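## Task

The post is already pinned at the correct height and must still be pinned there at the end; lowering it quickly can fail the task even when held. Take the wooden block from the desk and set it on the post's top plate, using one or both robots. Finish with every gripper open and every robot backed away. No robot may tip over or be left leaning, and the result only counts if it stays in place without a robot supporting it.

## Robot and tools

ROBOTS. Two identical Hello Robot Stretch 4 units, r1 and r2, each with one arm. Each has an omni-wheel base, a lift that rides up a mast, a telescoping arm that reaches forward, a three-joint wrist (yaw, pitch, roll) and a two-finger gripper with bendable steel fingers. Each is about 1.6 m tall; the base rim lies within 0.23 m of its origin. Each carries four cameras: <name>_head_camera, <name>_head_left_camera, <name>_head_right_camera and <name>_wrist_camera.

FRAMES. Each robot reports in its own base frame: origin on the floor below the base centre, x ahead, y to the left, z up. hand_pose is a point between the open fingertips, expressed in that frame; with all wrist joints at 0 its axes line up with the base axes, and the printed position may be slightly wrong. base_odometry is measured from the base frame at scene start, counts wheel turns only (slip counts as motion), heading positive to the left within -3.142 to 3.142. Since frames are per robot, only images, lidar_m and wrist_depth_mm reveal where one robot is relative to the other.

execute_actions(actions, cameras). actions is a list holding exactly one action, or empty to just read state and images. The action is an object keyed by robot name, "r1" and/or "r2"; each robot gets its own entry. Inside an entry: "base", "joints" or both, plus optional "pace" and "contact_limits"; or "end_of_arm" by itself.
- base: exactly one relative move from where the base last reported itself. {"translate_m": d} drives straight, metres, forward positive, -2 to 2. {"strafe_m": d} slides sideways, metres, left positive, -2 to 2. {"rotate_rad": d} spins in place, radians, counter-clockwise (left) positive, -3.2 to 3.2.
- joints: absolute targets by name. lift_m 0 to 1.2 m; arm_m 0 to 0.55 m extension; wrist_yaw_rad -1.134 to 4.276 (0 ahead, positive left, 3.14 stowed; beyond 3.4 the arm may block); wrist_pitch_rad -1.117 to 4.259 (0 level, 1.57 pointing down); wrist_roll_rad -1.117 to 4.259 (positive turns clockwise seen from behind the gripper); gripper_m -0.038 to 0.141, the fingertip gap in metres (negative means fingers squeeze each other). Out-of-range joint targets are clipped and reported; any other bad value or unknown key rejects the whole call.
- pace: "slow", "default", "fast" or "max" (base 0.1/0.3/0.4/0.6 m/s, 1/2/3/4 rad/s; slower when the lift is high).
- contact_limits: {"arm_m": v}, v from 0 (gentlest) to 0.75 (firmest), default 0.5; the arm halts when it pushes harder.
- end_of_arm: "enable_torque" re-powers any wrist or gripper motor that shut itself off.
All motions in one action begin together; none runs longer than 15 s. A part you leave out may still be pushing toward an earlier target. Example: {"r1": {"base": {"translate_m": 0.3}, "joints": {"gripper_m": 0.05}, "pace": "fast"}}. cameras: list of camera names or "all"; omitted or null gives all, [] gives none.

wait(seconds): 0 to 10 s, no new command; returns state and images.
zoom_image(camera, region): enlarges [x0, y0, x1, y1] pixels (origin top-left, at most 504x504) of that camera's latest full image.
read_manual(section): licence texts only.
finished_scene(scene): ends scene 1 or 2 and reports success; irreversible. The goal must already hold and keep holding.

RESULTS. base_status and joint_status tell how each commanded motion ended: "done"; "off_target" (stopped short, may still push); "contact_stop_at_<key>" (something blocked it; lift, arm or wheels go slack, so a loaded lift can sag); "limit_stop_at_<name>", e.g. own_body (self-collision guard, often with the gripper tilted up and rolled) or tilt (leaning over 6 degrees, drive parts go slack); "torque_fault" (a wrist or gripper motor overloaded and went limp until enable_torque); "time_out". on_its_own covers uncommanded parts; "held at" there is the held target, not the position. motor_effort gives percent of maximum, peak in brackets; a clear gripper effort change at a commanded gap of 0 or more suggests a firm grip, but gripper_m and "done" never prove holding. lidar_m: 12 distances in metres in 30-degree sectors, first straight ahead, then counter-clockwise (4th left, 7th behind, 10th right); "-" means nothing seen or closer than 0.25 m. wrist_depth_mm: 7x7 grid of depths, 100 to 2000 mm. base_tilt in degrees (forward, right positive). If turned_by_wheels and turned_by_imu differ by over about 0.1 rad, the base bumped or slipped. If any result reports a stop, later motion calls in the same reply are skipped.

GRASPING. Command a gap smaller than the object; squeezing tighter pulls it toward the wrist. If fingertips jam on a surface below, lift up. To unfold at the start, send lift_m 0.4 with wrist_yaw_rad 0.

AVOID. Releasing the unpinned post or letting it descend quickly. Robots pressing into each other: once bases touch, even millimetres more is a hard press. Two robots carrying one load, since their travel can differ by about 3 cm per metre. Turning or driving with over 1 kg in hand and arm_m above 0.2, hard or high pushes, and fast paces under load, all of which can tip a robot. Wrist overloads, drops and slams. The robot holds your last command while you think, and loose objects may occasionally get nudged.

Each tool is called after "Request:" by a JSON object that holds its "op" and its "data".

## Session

Request:
{"op": "execute_actions", "data": {"actions": []}}

Scene clock: 0.00 s.
r1.base_odometry: x=+0.000 y=+0.000 heading=+0.000 (m, m, rad; r1's odometry frame)
r1.turned_by_wheels: +0.000 (rad since the last result)
r1.turned_by_imu: +0.000 (rad since the last result)
r1.base_tilt: forward=+0.9 right=+0.4 (deg)
r1.lidar_m: 2.40 3.42 1.89 1.16 1.01 1.04 1.25 1.28 1.30 1.58 2.96 2.78
r1.base_status: not commanded
r1.joint_positions: lift_m=+0.264 arm_m=+0.000 wrist_yaw_rad=+3.214 wrist_pitch_rad=-0.014 wrist_roll_rad=-0.010 gripper_m=+0.057
r1.joint_status: not commanded
r1.motor_effort: lift_m=+22 arm_m=-2 wrist_yaw_rad=+2 wrist_pitch_rad=-5 wrist_roll_rad=+0 gripper_m=-2 wheel_0=+0 wheel_1=+0 wheel_2=+1 (%)
r1.hand_pose: x=-0.1234 y=+0.0664 z=+0.4460 quat_wxyz=(-0.036, +0.007, -0.005, +0.999) (m; r1's base frame)
r1.wrist_depth_mm: - - 138 1708 1366 1078 917 / - - 138 1618 1366 1078 931 / - 108 139 1618 1366 1118 946 / 147 142 165 1708 1397 1118 946 / 201 1336 1499 1708 1308 1118 946 / 199 1308 204 1366 1229 1042 960 / 197 1042 1042 - - 976 917
r2.base_odometry: x=+0.000 y=+0.000 heading=+0.000 (m, m, rad; r2's odometry frame)
r2.turned_by_wheels: +0.000 (rad since the last result)
r2.turned_by_imu: +0.000 (rad since the last result)
r2.base_tilt: forward=-0.9 right=+0.7 (deg)
r2.lidar_m: 2.19 1.50 1.43 1.45 1.89 2.70 2.78 2.41 3.28 1.38 1.35 2.50
r2.base_status: not commanded
r2.joint_positions: lift_m=+0.190 arm_m=-0.003 wrist_yaw_rad=+3.138 wrist_pitch_rad=+0.001 wrist_roll_rad=+0.003 gripper_m=+0.057
r2.joint_status: not commanded
r2.motor_effort: lift_m=+19 arm_m=-1 wrist_yaw_rad=-3 wrist_pitch_rad=-8 wrist_roll_rad=-1 gripper_m=-2 wheel_0=+0 wheel_1=+0 wheel_2=+0 (%)
r2.hand_pose: x=-0.1198 y=+0.0884 z=+0.3683 quat_wxyz=(+0.002, +0.000, +0.001, +1.000) (m; r2's base frame)
r2.wrist_depth_mm: - 135 - - - - - / - 116 149 - - - - / - 123 161 - - - - / 136 136 291 - - - - / 1863 - - - - - - / 1182 1336 196 1336 191 1366 1397 / 854 854 917 123 946 878 917
pictures: r1_head_camera, r1_head_left_camera, r1_head_right_camera, r1_wrist_camera, r2_head_camera, r2_head_left_camera, r2_head_right_camera, r2_wrist_camera
camera_calibration (this result's frames):
r1_wrist_camera: T_world_to_cam=[[-0.119009, 0.992072, -0.0403639, -0.0496612], [0.022446, -0.0379542, -0.999027, 0.501343], [-0.992639, -0.119799, -0.0177512, 0.121483], [0, 0, 0, 1]] pos_world=[0.103425, 0.082849, 0.501007]
r2_wrist_camera: T_world_to_cam=[[-0.00383813, 0.999559, 0.0294536, -0.0991143], [0.0325668, 0.0295631, -0.999032, 0.418739], [-0.999462, -0.00287521, -0.0326659, 0.117685], [0, 0, 0, 1]] pos_world=[0.103604, 0.0870297, 0.425097]
Images, in order (width x height): r1_head_camera 420x560, r1_head_left_camera 420x672, r1_head_right_camera 420x672, r1_wrist_camera 616x392, r2_head_camera 420x560, r2_head_left_camera 420x672, r2_head_right_camera 420x672, r2_wrist_camera 616x392.

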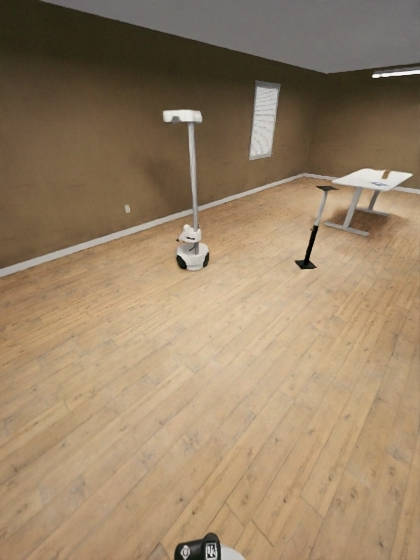

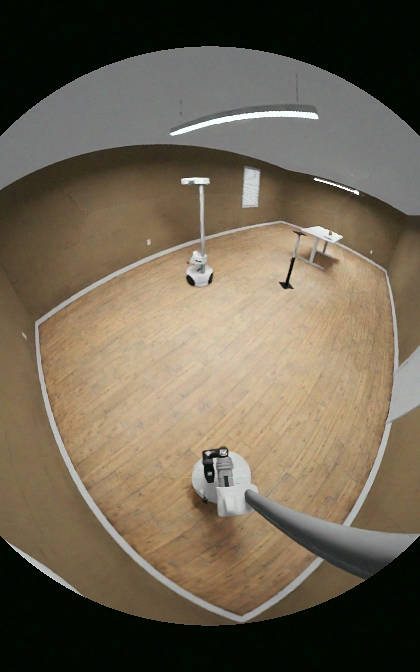

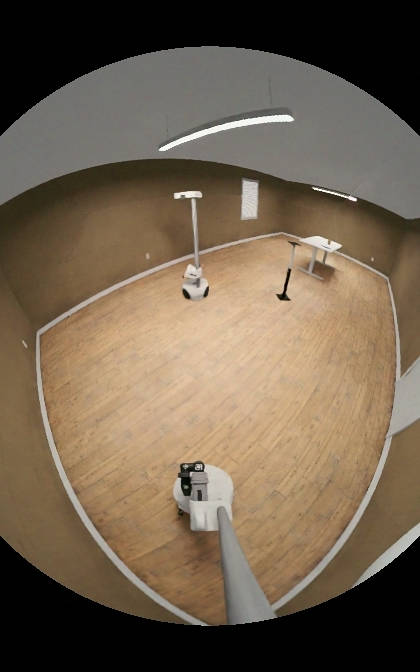

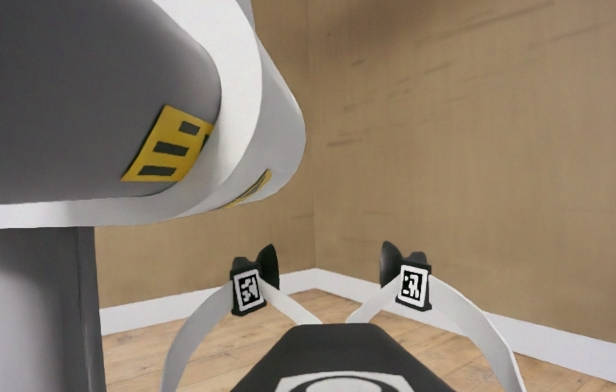

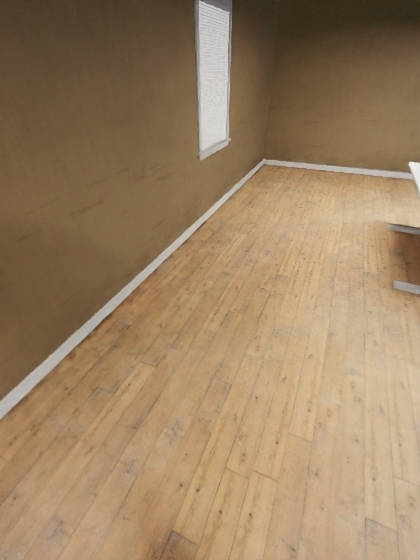

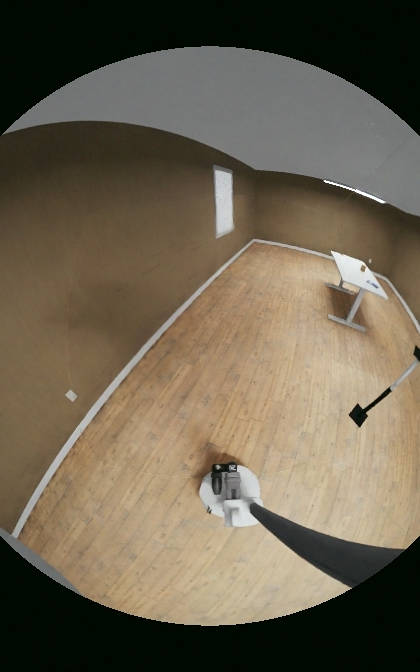

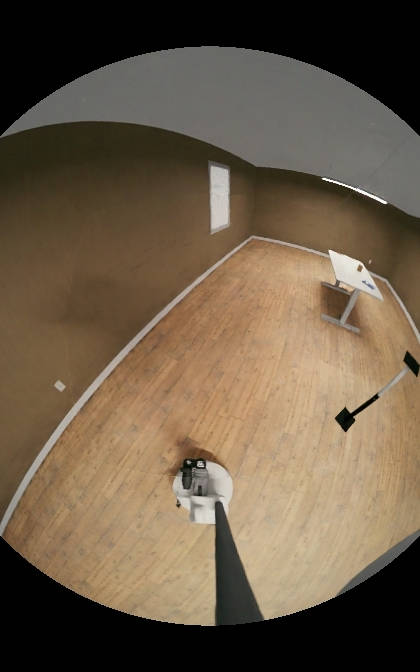

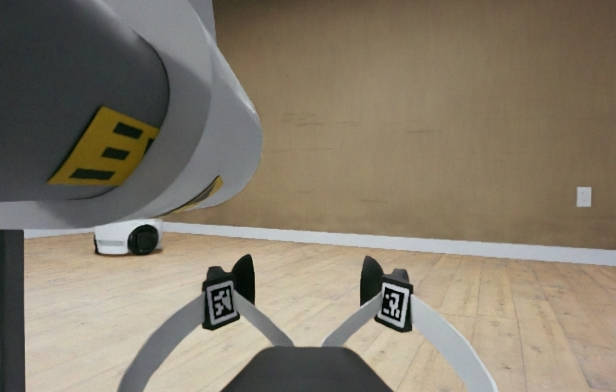

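Request:
{"op": "execute_actions", "data": {"actions": [{"r2":{"base":{"rotate_rad":-2.08},"pace":"max"},"r1":{"base":{"rotate_rad":-0.45},"joints":{"lift_m":0.7,"wrist_yaw_rad":0},"pace":"max"}}], "cameras": []}}

Request:
{"op": "execute_actions", "data": {"actions": [{"r2":{"base":{"strafe_m":2},"joints":{"lift_m":0.64,"wrist_yaw_rad":0,"gripper_m":0.13},"pace":"max"},"r1":{"base":{"translate_m":1.5},"pace":"max"}}], "cameras": ["r2_head_camera","r2_head_left_camera","r1_wrist_camera"]}}

Scene clock: 3.20 s.
r1.base_odometry: x=+0.000 y=+0.000 heading=-0.450 (m, m, rad; r1's odometry frame)
r1.turned_by_wheels: -0.450 (rad since the last result)
r1.turned_by_imu: -0.442 (rad since the last result)
r1.base_tilt: forward=+0.9 right=+0.7 (deg)
r1.lidar_m: 2.81 2.38 3.44 1.69 1.11 1.03 1.06 1.34 1.28 1.31 1.65 3.50
r1.base_status: done
r1.joint_positions: lift_m=+0.700 arm_m=+0.000 wrist_yaw_rad=+0.001 wrist_pitch_rad=-0.014 wrist_roll_rad=-0.010 gripper_m=+0.057
r1.joint_status: all done
r1.motor_effort: lift_m=+22(25) arm_m=-2(2) wrist_yaw_rad=+1(3) wrist_pitch_rad=-6(7) wrist_roll_rad=+1(1) gripper_m=-1(2) wheel_0=+2(10) wheel_1=+1(10) wheel_2=+0(11) (%)
r1.hand_pose: x=+0.4591 y=-0.0873 z=+0.8823 quat_wxyz=(+1.000, -0.005, -0.007, +0.000) (m; r1's base frame)
r1.wrist_depth_mm: - - - - - - - / - - - - - - - / - - - - - - - / - - - - - - - / - - - - - - - / - - 204 - - - - / 1983 1983 1921 - - 1863 1808
r2.base_odometry: x=+0.000 y=+0.000 heading=-2.080 (m, m, rad; r2's odometry frame)
r2.turned_by_wheels: -2.080 (rad since the last result)
r2.turned_by_imu: -2.083 (rad since the last result)
r2.base_tilt: forward=-1.0 right=+0.7 (deg)
r2.lidar_m: 3.25 1.39 1.34 2.47 2.19 1.53 1.42 1.46 1.91 2.71 2.79 2.23
r2.base_status: done
r2.joint_positions: lift_m=+0.190 arm_m=-0.003 wrist_yaw_rad=+3.138 wrist_pitch_rad=+0.001 wrist_roll_rad=+0.003 gripper_m=+0.057
r2.joint_status: not commanded
r2.motor_effort: lift_m=+19(19) arm_m=-1(1) wrist_yaw_rad=-2(3) wrist_pitch_rad=-7(8) wrist_roll_rad=+0(2) gripper_m=-1(1) wheel_0=+0(9) wheel_1=-2(14) wheel_2=-1(11) (%)
r2.hand_pose: x=-0.1198 y=+0.0885 z=+0.3683 quat_wxyz=(+0.002, +0.000, +0.001, +1.000) (m; r2's base frame)
r2.wrist_depth_mm: - 135 1537 1537 1537 1537 1618 / - 116 149 1499 1537 1576 1576 / - 123 161 1576 1576 1576 1618 / 136 136 291 1537 1576 1576 1661 / 1464 1499 1537 1576 1537 1618 1576 / 1182 1308 196 1366 190 1366 1397 / 842 854 917 122 946 878 917
pictures: none
No camera images: the call's "cameras" was empty. Leave "cameras" out to get every camera's image.

Scene clock: 8.00 s.
r1.base_odometry: x=+1.351 y=-0.652 heading=-0.449 (m, m, rad; r1's odometry frame)
r1.turned_by_wheels: +0.000 (rad since the last result)
r1.turned_by_imu: -0.005 (rad since the last result)
r1.base_tilt: forward=+1.1 right=+0.3 (deg)
r1.lidar_m: 1.24 3.11 2.84 2.90 2.63 2.39 2.45 2.04 1.86 1.83 2.39 2.67
r1.base_status: done
r1.joint_positions: lift_m=+0.700 arm_m=+0.000 wrist_yaw_rad=+0.000 wrist_pitch_rad=-0.014 wrist_roll_rad=-0.010 gripper_m=+0.057
r1.joint_status: not commanded
r1.motor_effort: lift_m=+21(22) arm_m=-2(2) wrist_yaw_rad=+2(1) wrist_pitch_rad=-6(5) wrist_roll_rad=+0(1) gripper_m=-2(2) wheel_0=+1(9) wheel_1=+1(8) wheel_2=+1(18) (%)
r1.hand_pose: x=+0.4591 y=-0.0874 z=+0.8823 quat_wxyz=(+1.000, -0.005, -0.007, +0.000) (m; r1's base frame)
r1.wrist_depth_mm: - - - - - - - / - - - - - - - / - - - - - - - / - - - - - - - / - - - - - - - / - - 204 - - - - / - 1983 1983 - - 1808 1808
r2.base_odometry: x=+1.746 y=-0.976 heading=-2.081 (m, m, rad; r2's odometry frame)
r2.turned_by_wheels: +0.000 (rad since the last result)
r2.turned_by_imu: -0.001 (rad since the last result)
r2.base_tilt: forward=-0.8 right=+0.7 (deg)
r2.lidar_m: 3.16 0.60 0.63 1.64 2.38 1.67 1.55 1.58 2.08 4.72 1.26 1.28
r2.base_status: done
r2.joint_positions: lift_m=+0.640 arm_m=-0.003 wrist_yaw_rad=+0.000 wrist_pitch_rad=+0.001 wrist_roll_rad=+0.003 gripper_m=+0.130
r2.joint_status: all done
r2.motor_effort: lift_m=+23(27) arm_m=+0(0) wrist_yaw_rad=-3(12) wrist_pitch_rad=-8(8) wrist_roll_rad=-1(2) gripper_m=+0(3) wheel_0=+0(14) wheel_1=-2(14) wheel_2=-1(0) (%)
r2.hand_pose: x=+0.4569 y=-0.0873 z=+0.8178 quat_wxyz=(+1.000, +0.001, +0.000, +0.000) (m; r2's base frame)
r2.wrist_depth_mm: - - - - - - - / - - - - - - - / - - - - - - - / - - - - - - - / - - - - - - - / - - - - - - - / 1808 1708 1863 121 1863 1756 1863
pictures: r1_wrist_camera, r2_head_camera, r2_head_left_camera
camera_calibration (this result's frames):
r1_wrist_camera: T_world_to_cam=[[0.0473989, -0.99806, -0.0403625, -0.0604431], [-0.0196556, 0.0394682, -0.999027, 0.944451], [0.998683, 0.0481462, -0.0177468, -0.210547], [0, 0, 0, 1]] pos_world=[0.231699, -0.0874645, 0.937356]
Images, in order (width x height): r1_wrist_camera 616x392, r2_head_camera 420x560, r2_head_left_camera 420x672.

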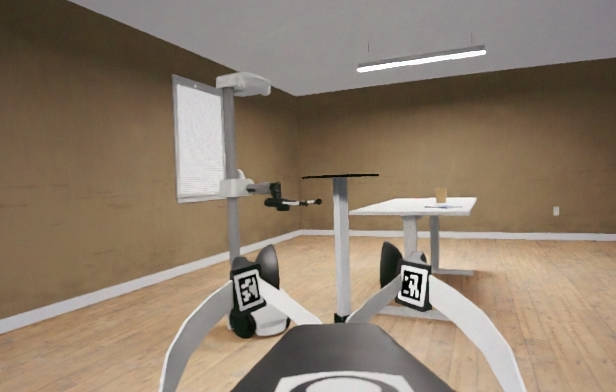

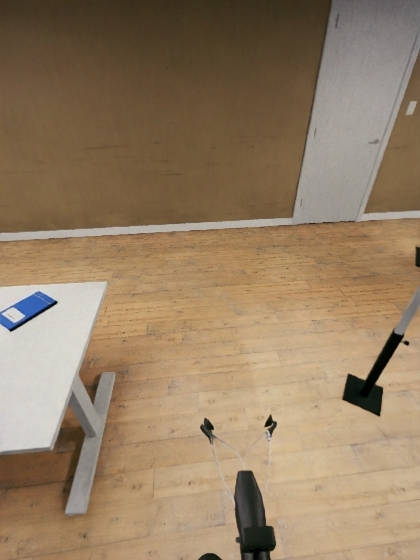

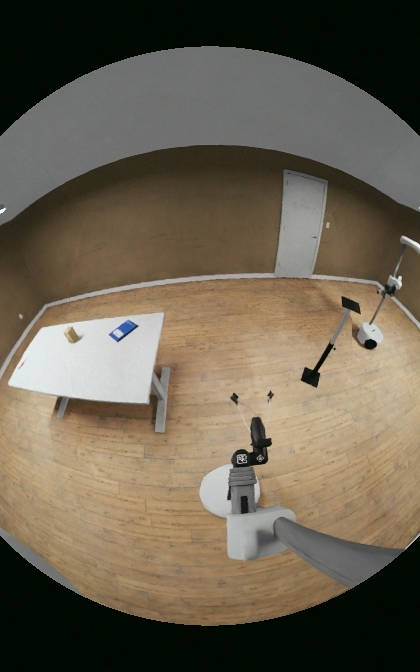

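Request:
{"op": "execute_actions", "data": {"actions": [{"r2":{"base":{"strafe_m":1.32},"joints":{"lift_m":0.65,"arm_m":0.25},"pace":"max"},"r1":{"joints":{"lift_m":0.78}}}], "cameras": ["r2_head_camera","r2_wrist_camera"]}}

Scene clock: 12.80 s.
r1.base_odometry: x=+1.351 y=-0.652 heading=-0.449 (m, m, rad; r1's odometry frame)
r1.turned_by_wheels: +0.000 (rad since the last result)
r1.turned_by_imu: +0.000 (rad since the last result)
r1.base_tilt: forward=+1.1 right=+0.5 (deg)
r1.lidar_m: 1.24 3.09 2.83 2.88 2.64 2.42 2.46 2.04 1.85 1.84 2.40 2.67
r1.base_status: not commanded
r1.joint_positions: lift_m=+0.780 arm_m=+0.000 wrist_yaw_rad=+0.000 wrist_pitch_rad=-0.014 wrist_roll_rad=-0.010 gripper_m=+0.057
r1.joint_status: all done
r1.motor_effort: lift_m=+23(24) arm_m=-2(1) wrist_yaw_rad=+2(2) wrist_pitch_rad=-5(6) wrist_roll_rad=+1(1) gripper_m=-2(2) wheel_0=+1(1) wheel_1=+1(1) wheel_2=+1(1) (%)
r1.hand_pose: x=+0.4591 y=-0.0874 z=+0.9622 quat_wxyz=(+1.000, -0.005, -0.007, +0.000) (m; r1's base frame)
r1.wrist_depth_mm: - - - - - - - / - - - - - - - / - - - - - - - / - - - - - - - / - - - - - - - / - - 204 - - - - / - - - - - 1983 -
r2.base_odometry: x=+2.898 y=-1.620 heading=-2.081 (m, m, rad; r2's odometry frame)
r2.turned_by_wheels: +0.000 (rad since the last result)
r2.turned_by_imu: -0.001 (rad since the last result)
r2.base_tilt: forward=-1.0 right=+0.7 (deg)
r2.lidar_m: 0.41 0.41 0.58 2.68 2.53 1.70 1.63 1.69 2.21 5.24 0.63 0.44
r2.base_status: done
r2.joint_positions: lift_m=+0.650 arm_m=+0.249 wrist_yaw_rad=+0.000 wrist_pitch_rad=+0.001 wrist_roll_rad=+0.003 gripper_m=+0.130
r2.joint_status: all done
r2.motor_effort: lift_m=+23(25) arm_m=+6(6) wrist_yaw_rad=-3(3) wrist_pitch_rad=-7(8) wrist_roll_rad=+0(0) gripper_m=+0(2) wheel_0=+2(12) wheel_1=-1(11) wheel_2=-1(2) (%)
r2.hand_pose: x=+0.7083 y=-0.0874 z=+0.8278 quat_wxyz=(+1.000, +0.001, +0.000, +0.000) (m; r2's base frame)
r2.wrist_depth_mm: - - - - - - - / - - - - - - - / - - - - - - - / - - - - - - - / - - - 424 - - - / 488 415 421 427 430 433 512 / 336 320 343 121 347 327 349
pictures: r2_head_camera, r2_wrist_camera
camera_calibration (this result's frames):
r2_wrist_camera: T_world_to_cam=[[0.00749561, -0.999538, 0.0294548, -0.11644], [-0.0324232, -0.0296831, -0.999033, 0.896811], [0.999446, 0.00653334, -0.0326307, -0.455118], [0, 0, 0, 1]] pos_world=[0.484816, -0.0867922, 0.884523]
Images, in order (width x height): r2_head_camera 420x560, r2_wrist_camera 616x392.

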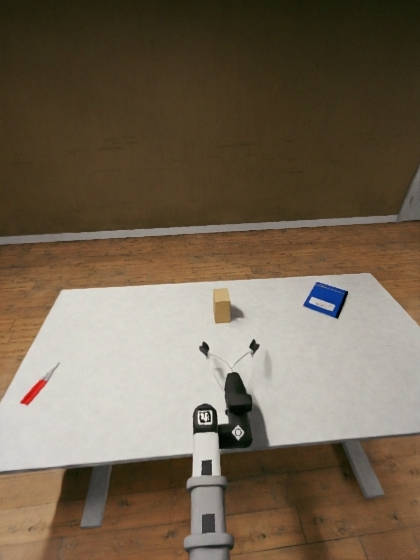

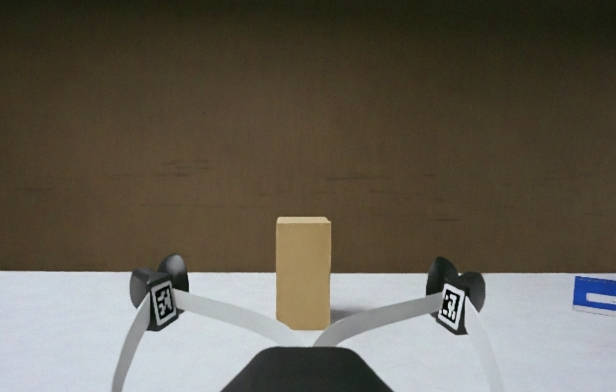

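Request:
{"op": "execute_actions", "data": {"actions": [{"r2":{"joints":{"lift_m":0.63,"arm_m":0.475,"wrist_yaw_rad":0.02,"gripper_m":0.105}}}], "cameras": []}}

Request:
{"op": "execute_actions", "data": {"actions": [{"r2":{"joints":{"gripper_m":0.02}}}], "cameras": ["r2_wrist_camera"]}}

Request:
{"op": "execute_actions", "data": {"actions": [{"r2":{"joints":{"lift_m":0.66}}}], "cameras": []}}

Request:
{"op": "execute_actions", "data": {"actions": [{"r2":{"base":{"strafe_m":-2},"joints":{"lift_m":0.92,"arm_m":0.3},"pace":"fast"}}], "cameras": ["r2_head_camera","r2_wrist_camera","r1_wrist_camera"]}}

Scene clock: 15.07 s.
r1.base_odometry: x=+1.351 y=-0.652 heading=-0.449 (m, m, rad; r1's odometry frame)
r1.turned_by_wheels: +0.000 (rad since the last result)
r1.turned_by_imu: +0.000 (rad since the last result)
r1.base_tilt: forward=+0.8 right=+0.6 (deg)
r1.lidar_m: 1.22 3.10 2.85 2.89 2.62 2.42 2.45 2.05 1.84 1.85 2.37 2.66
r1.base_status: not commanded
r1.joint_positions: lift_m=+0.780 arm_m=+0.000 wrist_yaw_rad=+0.000 wrist_pitch_rad=-0.014 wrist_roll_rad=-0.010 gripper_m=+0.057
r1.joint_status: not commanded
r1.motor_effort: lift_m=+23(23) arm_m=-2(1) wrist_yaw_rad=+2(2) wrist_pitch_rad=-6(6) wrist_roll_rad=+2(1) gripper_m=-2(1) wheel_0=+1(1) wheel_1=+1(1) wheel_2=+1(1) (%)
r1.hand_pose: x=+0.4591 y=-0.0874 z=+0.9622 quat_wxyz=(+1.000, -0.005, -0.007, +0.000) (m; r1's base frame)
r1.wrist_depth_mm: - - - - - - - / - - - - - - - / - - - - - - - / - - - - - - - / - - - - - - - / - - 204 - - - - / - - - - - 1983 -
r2.base_odometry: x=+2.898 y=-1.620 heading=-2.081 (m, m, rad; r2's odometry frame)
r2.turned_by_wheels: +0.000 (rad since the last result)
r2.turned_by_imu: -0.001 (rad since the last result)
r2.base_tilt: forward=-0.9 right=+0.8 (deg)
r2.lidar_m: 0.41 0.43 0.59 2.68 2.52 1.73 1.63 1.70 2.23 5.25 0.63 0.43
r2.base_status: not commanded
r2.joint_positions: lift_m=+0.630 arm_m=+0.474 wrist_yaw_rad=+0.020 wrist_pitch_rad=+0.001 wrist_roll_rad=+0.003 gripper_m=+0.105
r2.joint_status: all done
r2.motor_effort: lift_m=+15(22) arm_m=+7(7) wrist_yaw_rad=-2(3) wrist_pitch_rad=-8(8) wrist_roll_rad=-1(2) gripper_m=+1(0) wheel_0=+2(2) wheel_1=-2(1) wheel_2=-1(1) (%)
r2.hand_pose: x=+0.9349 y=-0.0816 z=+0.8084 quat_wxyz=(+1.000, +0.001, +0.000, +0.010) (m; r2's base frame)
r2.wrist_depth_mm: - - - - - - - / - - - - - - - / - - - - - - - / - - - - - - - / - - - 196 - - - / 427 397 198 197 198 407 449 / 294 281 300 118 304 285 304
pictures: none
No camera images: the call's "cameras" was empty. Leave "cameras" out to get every camera's image.

Scene clock: 16.73 s.
r1.base_odometry: x=+1.351 y=-0.652 heading=-0.449 (m, m, rad; r1's odometry frame)
r1.turned_by_wheels: +0.000 (rad since the last result)
r1.turned_by_imu: +0.000 (rad since the last result)
r1.base_tilt: forward=+0.8 right=+0.5 (deg)
r1.lidar_m: 1.24 3.11 2.84 2.87 2.63 2.41 2.44 2.03 1.85 1.83 2.36 2.68
r1.base_status: not commanded
r1.joint_positions: lift_m=+0.780 arm_m=+0.000 wrist_yaw_rad=+0.000 wrist_pitch_rad=-0.014 wrist_roll_rad=-0.010 gripper_m=+0.057
r1.joint_status: not commanded
r1.motor_effort: lift_m=+24(23) arm_m=-1(2) wrist_yaw_rad=+2(2) wrist_pitch_rad=-6(5) wrist_roll_rad=+1(1) gripper_m=-2(2) wheel_0=+1(2) wheel_1=+1(1) wheel_2=+1(1) (%)
r1.hand_pose: x=+0.4591 y=-0.0874 z=+0.9622 quat_wxyz=(+1.000, -0.005, -0.007, +0.000) (m; r1's base frame)
r1.wrist_depth_mm: - - - - - - - / - - - - - - - / - - - - - - - / - - - - - - - / - - - - - - - / - - 204 - - - - / - - - - - 1983 -
r2.base_odometry: x=+2.898 y=-1.620 heading=-2.081 (m, m, rad; r2's odometry frame)
r2.turned_by_wheels: +0.000 (rad since the last result)
r2.turned_by_imu: -0.001 (rad since the last result)
r2.base_tilt: forward=-1.0 right=+0.7 (deg)
r2.lidar_m: 0.41 0.42 0.57 2.69 2.51 1.69 1.62 1.68 2.21 5.23 0.62 0.44
r2.base_status: not commanded
r2.joint_positions: lift_m=+0.630 arm_m=+0.474 wrist_yaw_rad=+0.020 wrist_pitch_rad=+0.001 wrist_roll_rad=+0.003 gripper_m=+0.020
r2.joint_status: all done
r2.motor_effort: lift_m=+15(15) arm_m=+6(6) wrist_yaw_rad=-2(1) wrist_pitch_rad=-8(8) wrist_roll_rad=+1(0) gripper_m=-17(21) wheel_0=+2(2) wheel_1=-2(1) wheel_2=-1(2) (%)
r2.hand_pose: x=+0.9350 y=-0.0816 z=+0.8084 quat_wxyz=(+1.000, +0.001, +0.000, +0.010) (m; r2's base frame)
r2.wrist_depth_mm: - - - - - - - / - - - - - - - / - - - - - - - / - - - - - - - / - - - 185 - - - / 427 433 185 185 186 445 449 / 293 264 298 145 304 270 304
pictures: r2_wrist_camera
camera_calibration (this result's frames):
r2_wrist_camera: T_world_to_cam=[[0.027427, -0.99919, 0.0294551, -0.130408], [-0.0318175, -0.0303239, -0.999034, 0.884393], [0.999117, 0.0264633, -0.0326234, -0.680408], [0, 0, 0, 1]] pos_world=[0.711523, -0.0854778, 0.865183]
Images, in order (width x height): r2_wrist_camera 616x392.

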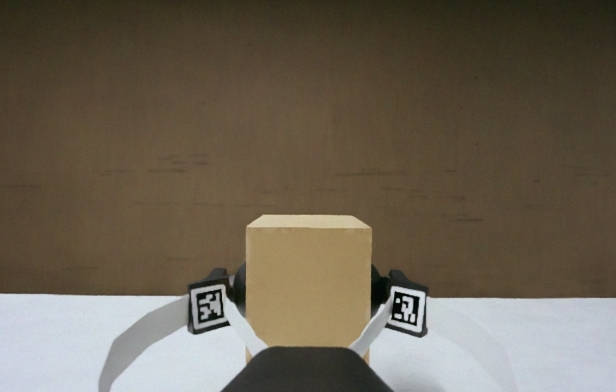

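Scene clock: 17.67 s.
r1.base_odometry: x=+1.351 y=-0.652 heading=-0.449 (m, m, rad; r1's odometry frame)
r1.turned_by_wheels: +0.000 (rad since the last result)
r1.turned_by_imu: +0.000 (rad since the last result)
r1.base_tilt: forward=+0.9 right=+0.6 (deg)
r1.lidar_m: 1.24 3.11 2.85 2.89 2.64 2.42 2.46 2.06 1.84 1.85 2.41 2.67
r1.base_status: not commanded
r1.joint_positions: lift_m=+0.780 arm_m=+0.000 wrist_yaw_rad=+0.000 wrist_pitch_rad=-0.014 wrist_roll_rad=-0.010 gripper_m=+0.057
r1.joint_status: not commanded
r1.motor_effort: lift_m=+23(23) arm_m=-2(2) wrist_yaw_rad=+2(2) wrist_pitch_rad=-6(6) wrist_roll_rad=+0(1) gripper_m=-1(2) wheel_0=+1(1) wheel_1=+1(1) wheel_2=+1(1) (%)
r1.hand_pose: x=+0.4591 y=-0.0874 z=+0.9622 quat_wxyz=(+1.000, -0.005, -0.007, +0.000) (m; r1's base frame)
r1.wrist_depth_mm: - - - - - - - / - - - - - - - / - - - - - - - / - - - - - - - / - - - - - - - / - - 204 - - - - / - - - - - 1983 -
r2.base_odometry: x=+2.898 y=-1.620 heading=-2.081 (m, m, rad; r2's odometry frame)
r2.turned_by_wheels: +0.000 (rad since the last result)
r2.turned_by_imu: +0.000 (rad since the last result)
r2.base_tilt: forward=-0.9 right=+0.8 (deg)
r2.lidar_m: 0.40 0.43 0.57 2.67 2.53 1.70 1.63 1.69 2.21 5.23 0.63 0.45
r2.base_status: not commanded
r2.joint_positions: lift_m=+0.660 arm_m=+0.474 wrist_yaw_rad=+0.020 wrist_pitch_rad=+0.004 wrist_roll_rad=+0.003 gripper_m=+0.020
r2.joint_status: all done
r2.motor_effort: lift_m=+26(26) arm_m=+7(7) wrist_yaw_rad=-2(2) wrist_pitch_rad=-18(19) wrist_roll_rad=-1(0) gripper_m=-17(17) wheel_0=+2(2) wheel_1=-1(2) wheel_2=-1(1) (%)
r2.hand_pose: x=+0.9350 y=-0.0816 z=+0.8365 quat_wxyz=(+1.000, +0.001, +0.002, +0.010) (m; r2's base frame)
r2.wrist_depth_mm: - - - - - - - / - - - - - - - / - - - - - - - / - - - - - - - / - - - 185 - - - / - - 185 185 186 - - / 347 314 353 145 359 319 359
pictures: none
No camera images: the call's "cameras" was empty. Leave "cameras" out to get every camera's image.

Scene clock: 23.93 s.
r1.base_odometry: x=+1.351 y=-0.652 heading=-0.449 (m, m, rad; r1's odometry frame)
r1.turned_by_wheels: +0.000 (rad since the last result)
r1.turned_by_imu: +0.000 (rad since the last result)
r1.base_tilt: forward=+0.9 right=+0.5 (deg)
r1.lidar_m: 1.25 1.86 2.85 2.88 2.63 2.40 2.44 2.04 1.84 1.85 2.38 2.66
r1.base_status: not commanded
r1.joint_positions: lift_m=+0.780 arm_m=+0.000 wrist_yaw_rad=+0.000 wrist_pitch_rad=-0.014 wrist_roll_rad=-0.010 gripper_m=+0.057
r1.joint_status: not commanded
r1.motor_effort: lift_m=+24(22) arm_m=-1(2) wrist_yaw_rad=+2(2) wrist_pitch_rad=-6(5) wrist_roll_rad=+2(1) gripper_m=-1(1) wheel_0=+1(1) wheel_1=+1(1) wheel_2=+1(1) (%)
r1.hand_pose: x=+0.4591 y=-0.0874 z=+0.9622 quat_wxyz=(+1.000, -0.005, -0.007, +0.000) (m; r1's base frame)
r1.wrist_depth_mm: - - - - - - - / - - - - - - - / - - - - - - - / - - - - - - - / - - - - - - - / - - 204 - - - - / - - 1808 - - 1983 -
r2.base_odometry: x=+1.152 y=-0.644 heading=-2.081 (m, m, rad; r2's odometry frame)
r2.turned_by_wheels: +0.000 (rad since the last result)
r2.turned_by_imu: +0.004 (rad since the last result)
r2.base_tilt: forward=-0.9 right=+0.7 (deg)
r2.lidar_m: 0.91 1.60 1.17 1.76 2.29 1.62 1.51 1.57 2.07 4.03 1.87 0.90
r2.base_status: done
r2.joint_positions: lift_m=+0.920 arm_m=+0.301 wrist_yaw_rad=+0.020 wrist_pitch_rad=+0.004 wrist_roll_rad=+0.003 gripper_m=+0.020
r2.joint_status: all done
r2.motor_effort: lift_m=+25(28) arm_m=-6(7) wrist_yaw_rad=+1(4) wrist_pitch_rad=-19(19) wrist_roll_rad=+2(0) gripper_m=-18(14) wheel_0=-1(12) wheel_1=+1(7) wheel_2=-1(1) (%)
r2.hand_pose: x=+0.7622 y=-0.0816 z=+1.0965 quat_wxyz=(+1.000, +0.001, +0.002, +0.010) (m; r2's base frame)
r2.wrist_depth_mm: - - - - - - - / - - - - - - - / - - - - - - - / - - - - - - - / - - - 185 - - - / - - 185 185 185 - - / - - - 145 459 384 -
pictures: r1_wrist_camera, r2_head_camera, r2_wrist_camera
camera_calibration (this result's frames):
r1_wrist_camera: T_world_to_cam=[[0.0473988, -0.99806, -0.0403626, -0.057221], [-0.0196556, 0.0394683, -0.999027, 1.0242], [0.998683, 0.0481461, -0.0177467, -0.209131], [0, 0, 0, 1]] pos_world=[0.231699, -0.0874645, 1.01718]
r2_wrist_camera: T_world_to_cam=[[0.0274577, -0.99919, 0.0294272, -0.134171], [-0.0356186, -0.0303975, -0.998903, 1.16942], [0.998988, 0.0263794, -0.0364244, -0.494167], [0, 0, 0, 1]] pos_world=[0.539004, -0.0854789, 1.15408]
Images, in order (width x height): r1_wrist_camera 616x392, r2_head_camera 420x560, r2_wrist_camera 616x392.

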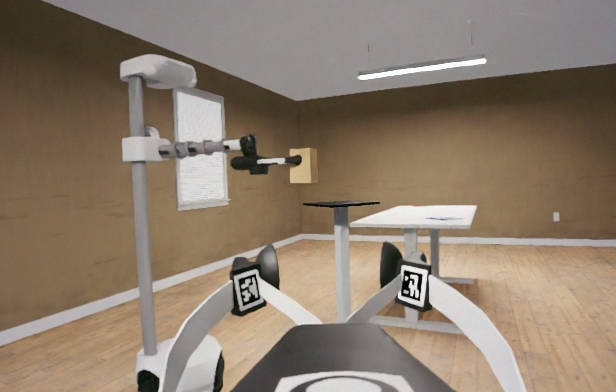

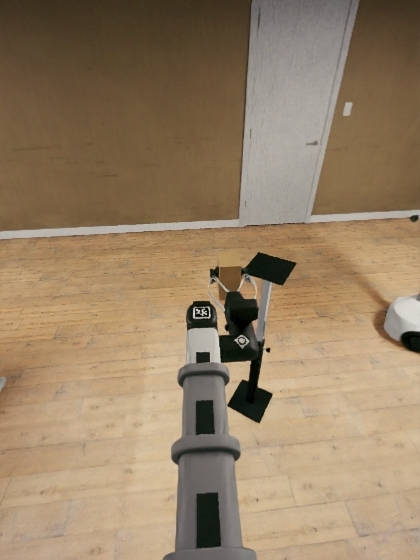

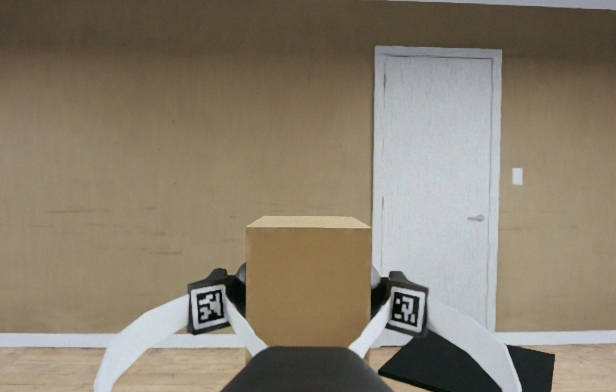

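Request:
{"op": "execute_actions", "data": {"actions": [{"r2":{"base":{"strafe_m":-0.185},"joints":{"lift_m":0.895,"arm_m":0.51}}}], "cameras": ["r2_head_camera","r1_head_camera","r1_wrist_camera"]}}

Request:
{"op": "zoom_image", "data": {"camera": "r1_wrist_camera", "region": [280,130,400,230]}}

Scene clock: 26.37 s.
r1.base_odometry: x=+1.351 y=-0.652 heading=-0.449 (m, m, rad; r1's odometry frame)
r1.turned_by_wheels: +0.000 (rad since the last result)
r1.turned_by_imu: +0.000 (rad since the last result)
r1.base_tilt: forward=+1.0 right=+0.4 (deg)
r1.lidar_m: 1.25 1.73 2.85 2.89 2.62 2.41 2.44 2.03 1.86 1.85 2.37 2.67
r1.base_status: not commanded
r1.joint_positions: lift_m=+0.780 arm_m=+0.000 wrist_yaw_rad=+0.000 wrist_pitch_rad=-0.014 wrist_roll_rad=-0.010 gripper_m=+0.057
r1.joint_status: not commanded
r1.motor_effort: lift_m=+23(23) arm_m=-1(1) wrist_yaw_rad=+2(2) wrist_pitch_rad=-5(6) wrist_roll_rad=+1(0) gripper_m=-2(1) wheel_0=+1(2) wheel_1=+1(1) wheel_2=+1(1) (%)
r1.hand_pose: x=+0.4591 y=-0.0874 z=+0.9622 quat_wxyz=(+1.000, -0.005, -0.007, +0.000) (m; r1's base frame)
r1.wrist_depth_mm: - - - - - - - / - - - - - - - / - 1618 - - - - - / - - - - - - - / - - - - - - - / - - 204 - - - - / - 1661 - - - 1983 -
r2.base_odometry: x=+0.991 y=-0.554 heading=-2.080 (m, m, rad; r2's odometry frame)
r2.turned_by_wheels: +0.000 (rad since the last result)
r2.turned_by_imu: +0.000 (rad since the last result)
r2.base_tilt: forward=-0.9 right=+0.7 (deg)
r2.lidar_m: 0.90 3.28 1.36 1.80 2.30 1.60 1.50 1.56 2.03 3.85 1.77 1.54
r2.base_status: done
r2.joint_positions: lift_m=+0.895 arm_m=+0.509 wrist_yaw_rad=+0.020 wrist_pitch_rad=+0.005 wrist_roll_rad=+0.003 gripper_m=+0.020
r2.joint_status: all done
r2.motor_effort: lift_m=+16(23) arm_m=+6(6) wrist_yaw_rad=-3(2) wrist_pitch_rad=-19(19) wrist_roll_rad=+0(0) gripper_m=-16(16) wheel_0=+1(9) wheel_1=+3(7) wheel_2=+0(2) (%)
r2.hand_pose: x=+0.9700 y=-0.0816 z=+1.0722 quat_wxyz=(+1.000, +0.001, +0.002, +0.010) (m; r2's base frame)
r2.wrist_depth_mm: - - - - - - - / - - - - - - - / - - - - - - - / - - - - - - - / - - - 184 - - - / - - 185 185 185 - - / - - - 145 - - -
pictures: r1_head_camera, r1_wrist_camera, r2_head_camera
camera_calibration (this result's frames):
r1_wrist_camera: T_world_to_cam=[[0.0473988, -0.99806, -0.0403625, -0.0572211], [-0.0196558, 0.0394682, -0.999027, 1.0242], [0.998683, 0.0481461, -0.0177469, -0.20913], [0, 0, 0, 1]] pos_world=[0.231699, -0.0874645, 1.01718]
Images, in order (width x height): r1_head_camera 420x560, r1_wrist_camera 616x392, r2_head_camera 420x560.

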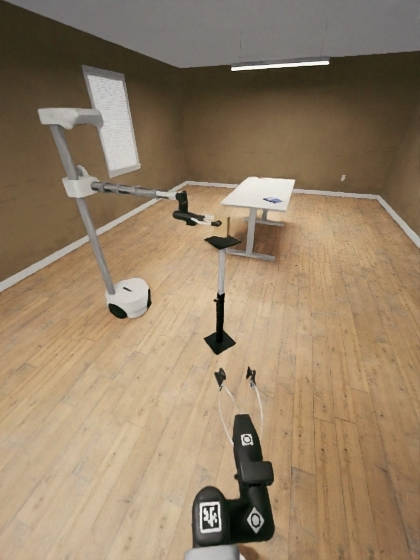

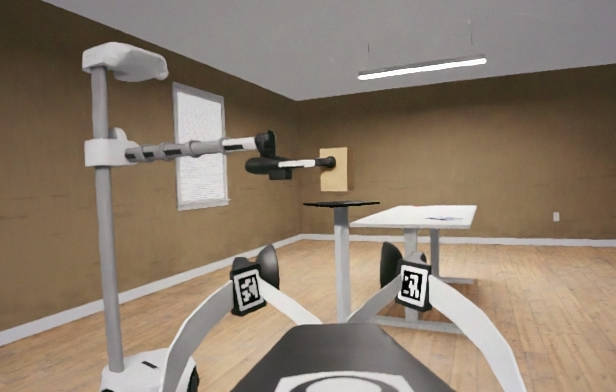

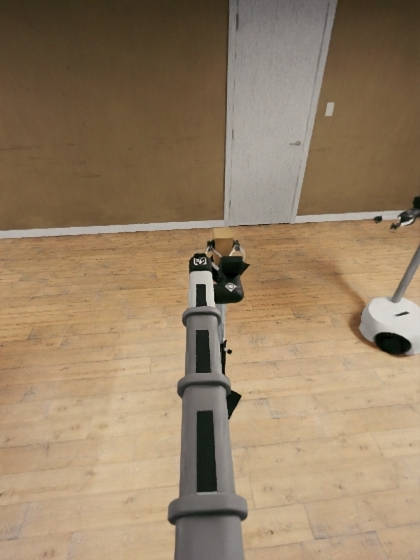

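Region (280, 130, 400, 230) of r1_wrist_camera's 616x392 image, scaled by 4.200.

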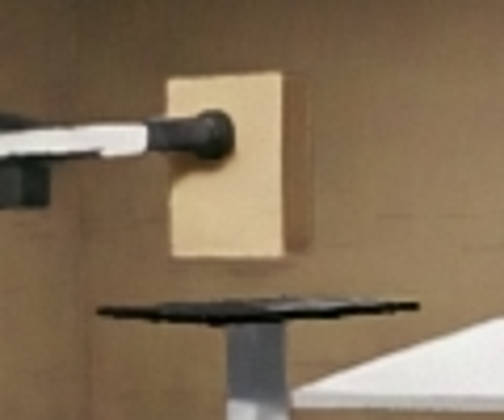

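Request:
{"op": "execute_actions", "data": {"actions": [{"r2":{"joints":{"lift_m":0.858,"arm_m":0.518},"pace":"slow"}}], "cameras": ["r1_wrist_camera"]}}

Request:
{"op": "execute_actions", "data": {"actions": [{"r2":{"joints":{"gripper_m":0.1}}}], "cameras": []}}

Request:
{"op": "execute_actions", "data": {"actions": [{"r2":{"joints":{"arm_m":0},"pace":"fast"}}], "cameras": ["r2_head_camera"]}}

Scene clock: 27.87 s.
r1.base_odometry: x=+1.351 y=-0.652 heading=-0.449 (m, m, rad; r1's odometry frame)
r1.turned_by_wheels: +0.000 (rad since the last result)
r1.turned_by_imu: +0.000 (rad since the last result)
r1.base_tilt: forward=+0.9 right=+0.7 (deg)
r1.lidar_m: 1.23 1.72 2.85 2.88 2.65 2.41 2.44 2.05 1.84 1.84 2.38 2.68
r1.base_status: not commanded
r1.joint_positions: lift_m=+0.780 arm_m=+0.000 wrist_yaw_rad=+0.000 wrist_pitch_rad=-0.014 wrist_roll_rad=-0.010 gripper_m=+0.057
r1.joint_status: not commanded
r1.motor_effort: lift_m=+23(23) arm_m=-2(2) wrist_yaw_rad=+2(2) wrist_pitch_rad=-7(6) wrist_roll_rad=+2(1) gripper_m=-2(2) wheel_0=+1(2) wheel_1=+1(1) wheel_2=+1(1) (%)
r1.hand_pose: x=+0.4591 y=-0.0874 z=+0.9622 quat_wxyz=(+1.000, -0.005, -0.007, +0.000) (m; r1's base frame)
r1.wrist_depth_mm: - - - - - - - / - - - - - - - / - 1661 - - - - - / - - - - - - - / - - - - - - - / - - 203 - - - - / - 1661 - - - 1983 -
r2.base_odometry: x=+0.991 y=-0.554 heading=-2.080 (m, m, rad; r2's odometry frame)
r2.turned_by_wheels: +0.000 (rad since the last result)
r2.turned_by_imu: +0.000 (rad since the last result)
r2.base_tilt: forward=-0.9 right=+0.7 (deg)
r2.lidar_m: 0.94 3.29 1.35 1.78 2.29 1.60 1.51 1.55 2.05 3.85 1.77 1.54
r2.base_status: not commanded
r2.joint_positions: lift_m=+0.858 arm_m=+0.517 wrist_yaw_rad=+0.020 wrist_pitch_rad=+0.004 wrist_roll_rad=+0.003 gripper_m=+0.020
r2.joint_status: all done
r2.motor_effort: lift_m=+16(15) arm_m=+7(8) wrist_yaw_rad=-1(3) wrist_pitch_rad=-16(18) wrist_roll_rad=+0(1) gripper_m=-17(17) wheel_0=+1(1) wheel_1=+3(3) wheel_2=-1(0) (%)
r2.hand_pose: x=+0.9779 y=-0.0816 z=+1.0355 quat_wxyz=(+1.000, +0.001, +0.002, +0.010) (m; r2's base frame)
r2.wrist_depth_mm: - - - - - - - / - - - - - - - / - - - - - - - / - - - - - - - / - - - 184 - - - / - - 185 185 185 - - / - - - 146 - - -
pictures: r1_wrist_camera
camera_calibration (this result's frames):
r1_wrist_camera: T_world_to_cam=[[0.0473988, -0.99806, -0.0403625, -0.0572212], [-0.0196556, 0.0394681, -0.999027, 1.0242], [0.998683, 0.048146, -0.0177467, -0.209131], [0, 0, 0, 1]] pos_world=[0.231699, -0.0874645, 1.01718]
Images, in order (width x height): r1_wrist_camera 616x392.

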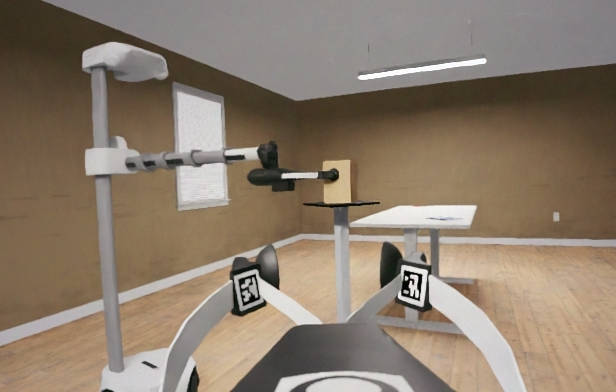

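Scene clock: 29.50 s.
r1.base_odometry: x=+1.351 y=-0.652 heading=-0.449 (m, m, rad; r1's odometry frame)
r1.turned_by_wheels: +0.000 (rad since the last result)
r1.turned_by_imu: +0.000 (rad since the last result)
r1.base_tilt: forward=+1.0 right=+0.7 (deg)
r1.lidar_m: 1.24 1.71 2.85 2.88 2.63 2.41 2.43 2.05 1.84 1.87 2.37 2.67
r1.base_status: not commanded
r1.joint_positions: lift_m=+0.780 arm_m=+0.000 wrist_yaw_rad=+0.000 wrist_pitch_rad=-0.014 wrist_roll_rad=-0.010 gripper_m=+0.057
r1.joint_status: not commanded
r1.motor_effort: lift_m=+22(23) arm_m=-1(2) wrist_yaw_rad=+2(2) wrist_pitch_rad=-6(6) wrist_roll_rad=+1(0) gripper_m=-2(2) wheel_0=+1(1) wheel_1=+1(1) wheel_2=+1(1) (%)
r1.hand_pose: x=+0.4591 y=-0.0874 z=+0.9622 quat_wxyz=(+1.000, -0.005, -0.007, +0.000) (m; r1's base frame)
r1.wrist_depth_mm: - - - - - - - / - - - - - - - / - 1661 - - - - - / - - - - - - - / - - - - - - - / - - 203 - - - - / - 1708 - - - - -
r2.base_odometry: x=+0.991 y=-0.554 heading=-2.080 (m, m, rad; r2's odometry frame)
r2.turned_by_wheels: +0.000 (rad since the last result)
r2.turned_by_imu: -0.001 (rad since the last result)
r2.base_tilt: forward=-0.8 right=+0.8 (deg)
r2.lidar_m: 0.93 3.29 1.35 1.78 2.28 1.59 1.50 1.54 2.05 3.85 1.75 1.54
r2.base_status: not commanded
r2.joint_positions: lift_m=+0.858 arm_m=+0.517 wrist_yaw_rad=+0.020 wrist_pitch_rad=+0.001 wrist_roll_rad=+0.003 gripper_m=+0.100
r2.joint_status: all done
r2.motor_effort: lift_m=+16(16) arm_m=+7(7) wrist_yaw_rad=-2(1) wrist_pitch_rad=-10(16) wrist_roll_rad=+0(1) gripper_m=+0(18) wheel_0=+1(1) wheel_1=+3(3) wheel_2=+0(0) (%)
r2.hand_pose: x=+0.9779 y=-0.0816 z=+1.0362 quat_wxyz=(+1.000, +0.001, +0.001, +0.010) (m; r2's base frame)
r2.wrist_depth_mm: - - - - - - - / - - - - - - - / - - - - - - - / - - - - - - - / - - - 196 - - - / - - 196 197 197 - - / - - - 123 - - -
pictures: none
No camera images: the call's "cameras" was empty. Leave "cameras" out to get every camera's image.

Scene clock: 31.63 s.
r1.base_odometry: x=+1.351 y=-0.652 heading=-0.449 (m, m, rad; r1's odometry frame)
r1.turned_by_wheels: +0.000 (rad since the last result)
r1.turned_by_imu: +0.000 (rad since the last result)
r1.base_tilt: forward=+1.0 right=+0.7 (deg)
r1.lidar_m: 1.22 1.66 2.85 2.90 2.63 2.40 2.45 2.04 1.85 1.83 2.40 2.66
r1.base_status: not commanded
r1.joint_positions: lift_m=+0.780 arm_m=+0.000 wrist_yaw_rad=+0.000 wrist_pitch_rad=-0.014 wrist_roll_rad=-0.010 gripper_m=+0.057
r1.joint_status: not commanded
r1.motor_effort: lift_m=+23(23) arm_m=-2(2) wrist_yaw_rad=+2(2) wrist_pitch_rad=-5(6) wrist_roll_rad=+1(1) gripper_m=-1(2) wheel_0=+2(1) wheel_1=+1(1) wheel_2=+0(1) (%)
r1.hand_pose: x=+0.4591 y=-0.0874 z=+0.9622 quat_wxyz=(+1.000, -0.005, -0.007, +0.000) (m; r1's base frame)
r1.wrist_depth_mm: - - - - - - - / - - - - - - - / - 1661 - - - - - / - - - - - - - / - - - - - - - / - - 204 - - - - / - 1661 - - - 1983 -
r2.base_odometry: x=+0.991 y=-0.554 heading=-2.080 (m, m, rad; r2's odometry frame)
r2.turned_by_wheels: +0.000 (rad since the last result)
r2.turned_by_imu: -0.001 (rad since the last result)
r2.base_tilt: forward=-0.9 right=+0.7 (deg)
r2.lidar_m: 0.87 3.27 1.35 1.80 2.32 1.60 1.50 1.54 2.03 3.83 1.77 1.52
r2.base_status: not commanded
r2.joint_positions: lift_m=+0.858 arm_m=+0.001 wrist_yaw_rad=+0.020 wrist_pitch_rad=+0.001 wrist_roll_rad=+0.003 gripper_m=+0.100
r2.joint_status: all done
r2.motor_effort: lift_m=+16(16) arm_m=-7(6) wrist_yaw_rad=-1(2) wrist_pitch_rad=-8(8) wrist_roll_rad=+0(2) gripper_m=-1(1) wheel_0=+1(1) wheel_1=+3(2) wheel_2=+0(0) (%)
r2.hand_pose: x=+0.4622 y=-0.0817 z=+1.0363 quat_wxyz=(+1.000, +0.001, +0.000, +0.010) (m; r2's base frame)
r2.wrist_depth_mm: - - - - - - - / - - - - - - - / - - - - - - - / - - - - - - - / - - - - - - - / - - 212 - 198 - - / - - - 123 - - -
pictures: r2_head_camera
Images, in order (width x height): r2_head_camera 420x560.

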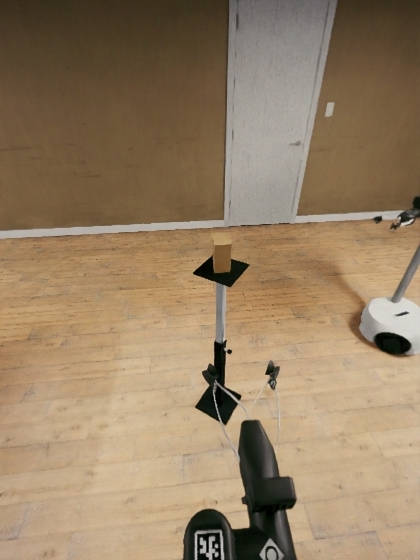

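Request:
{"op": "finished_scene", "data": {"scene": 2}}

The scene is finished: the task was done.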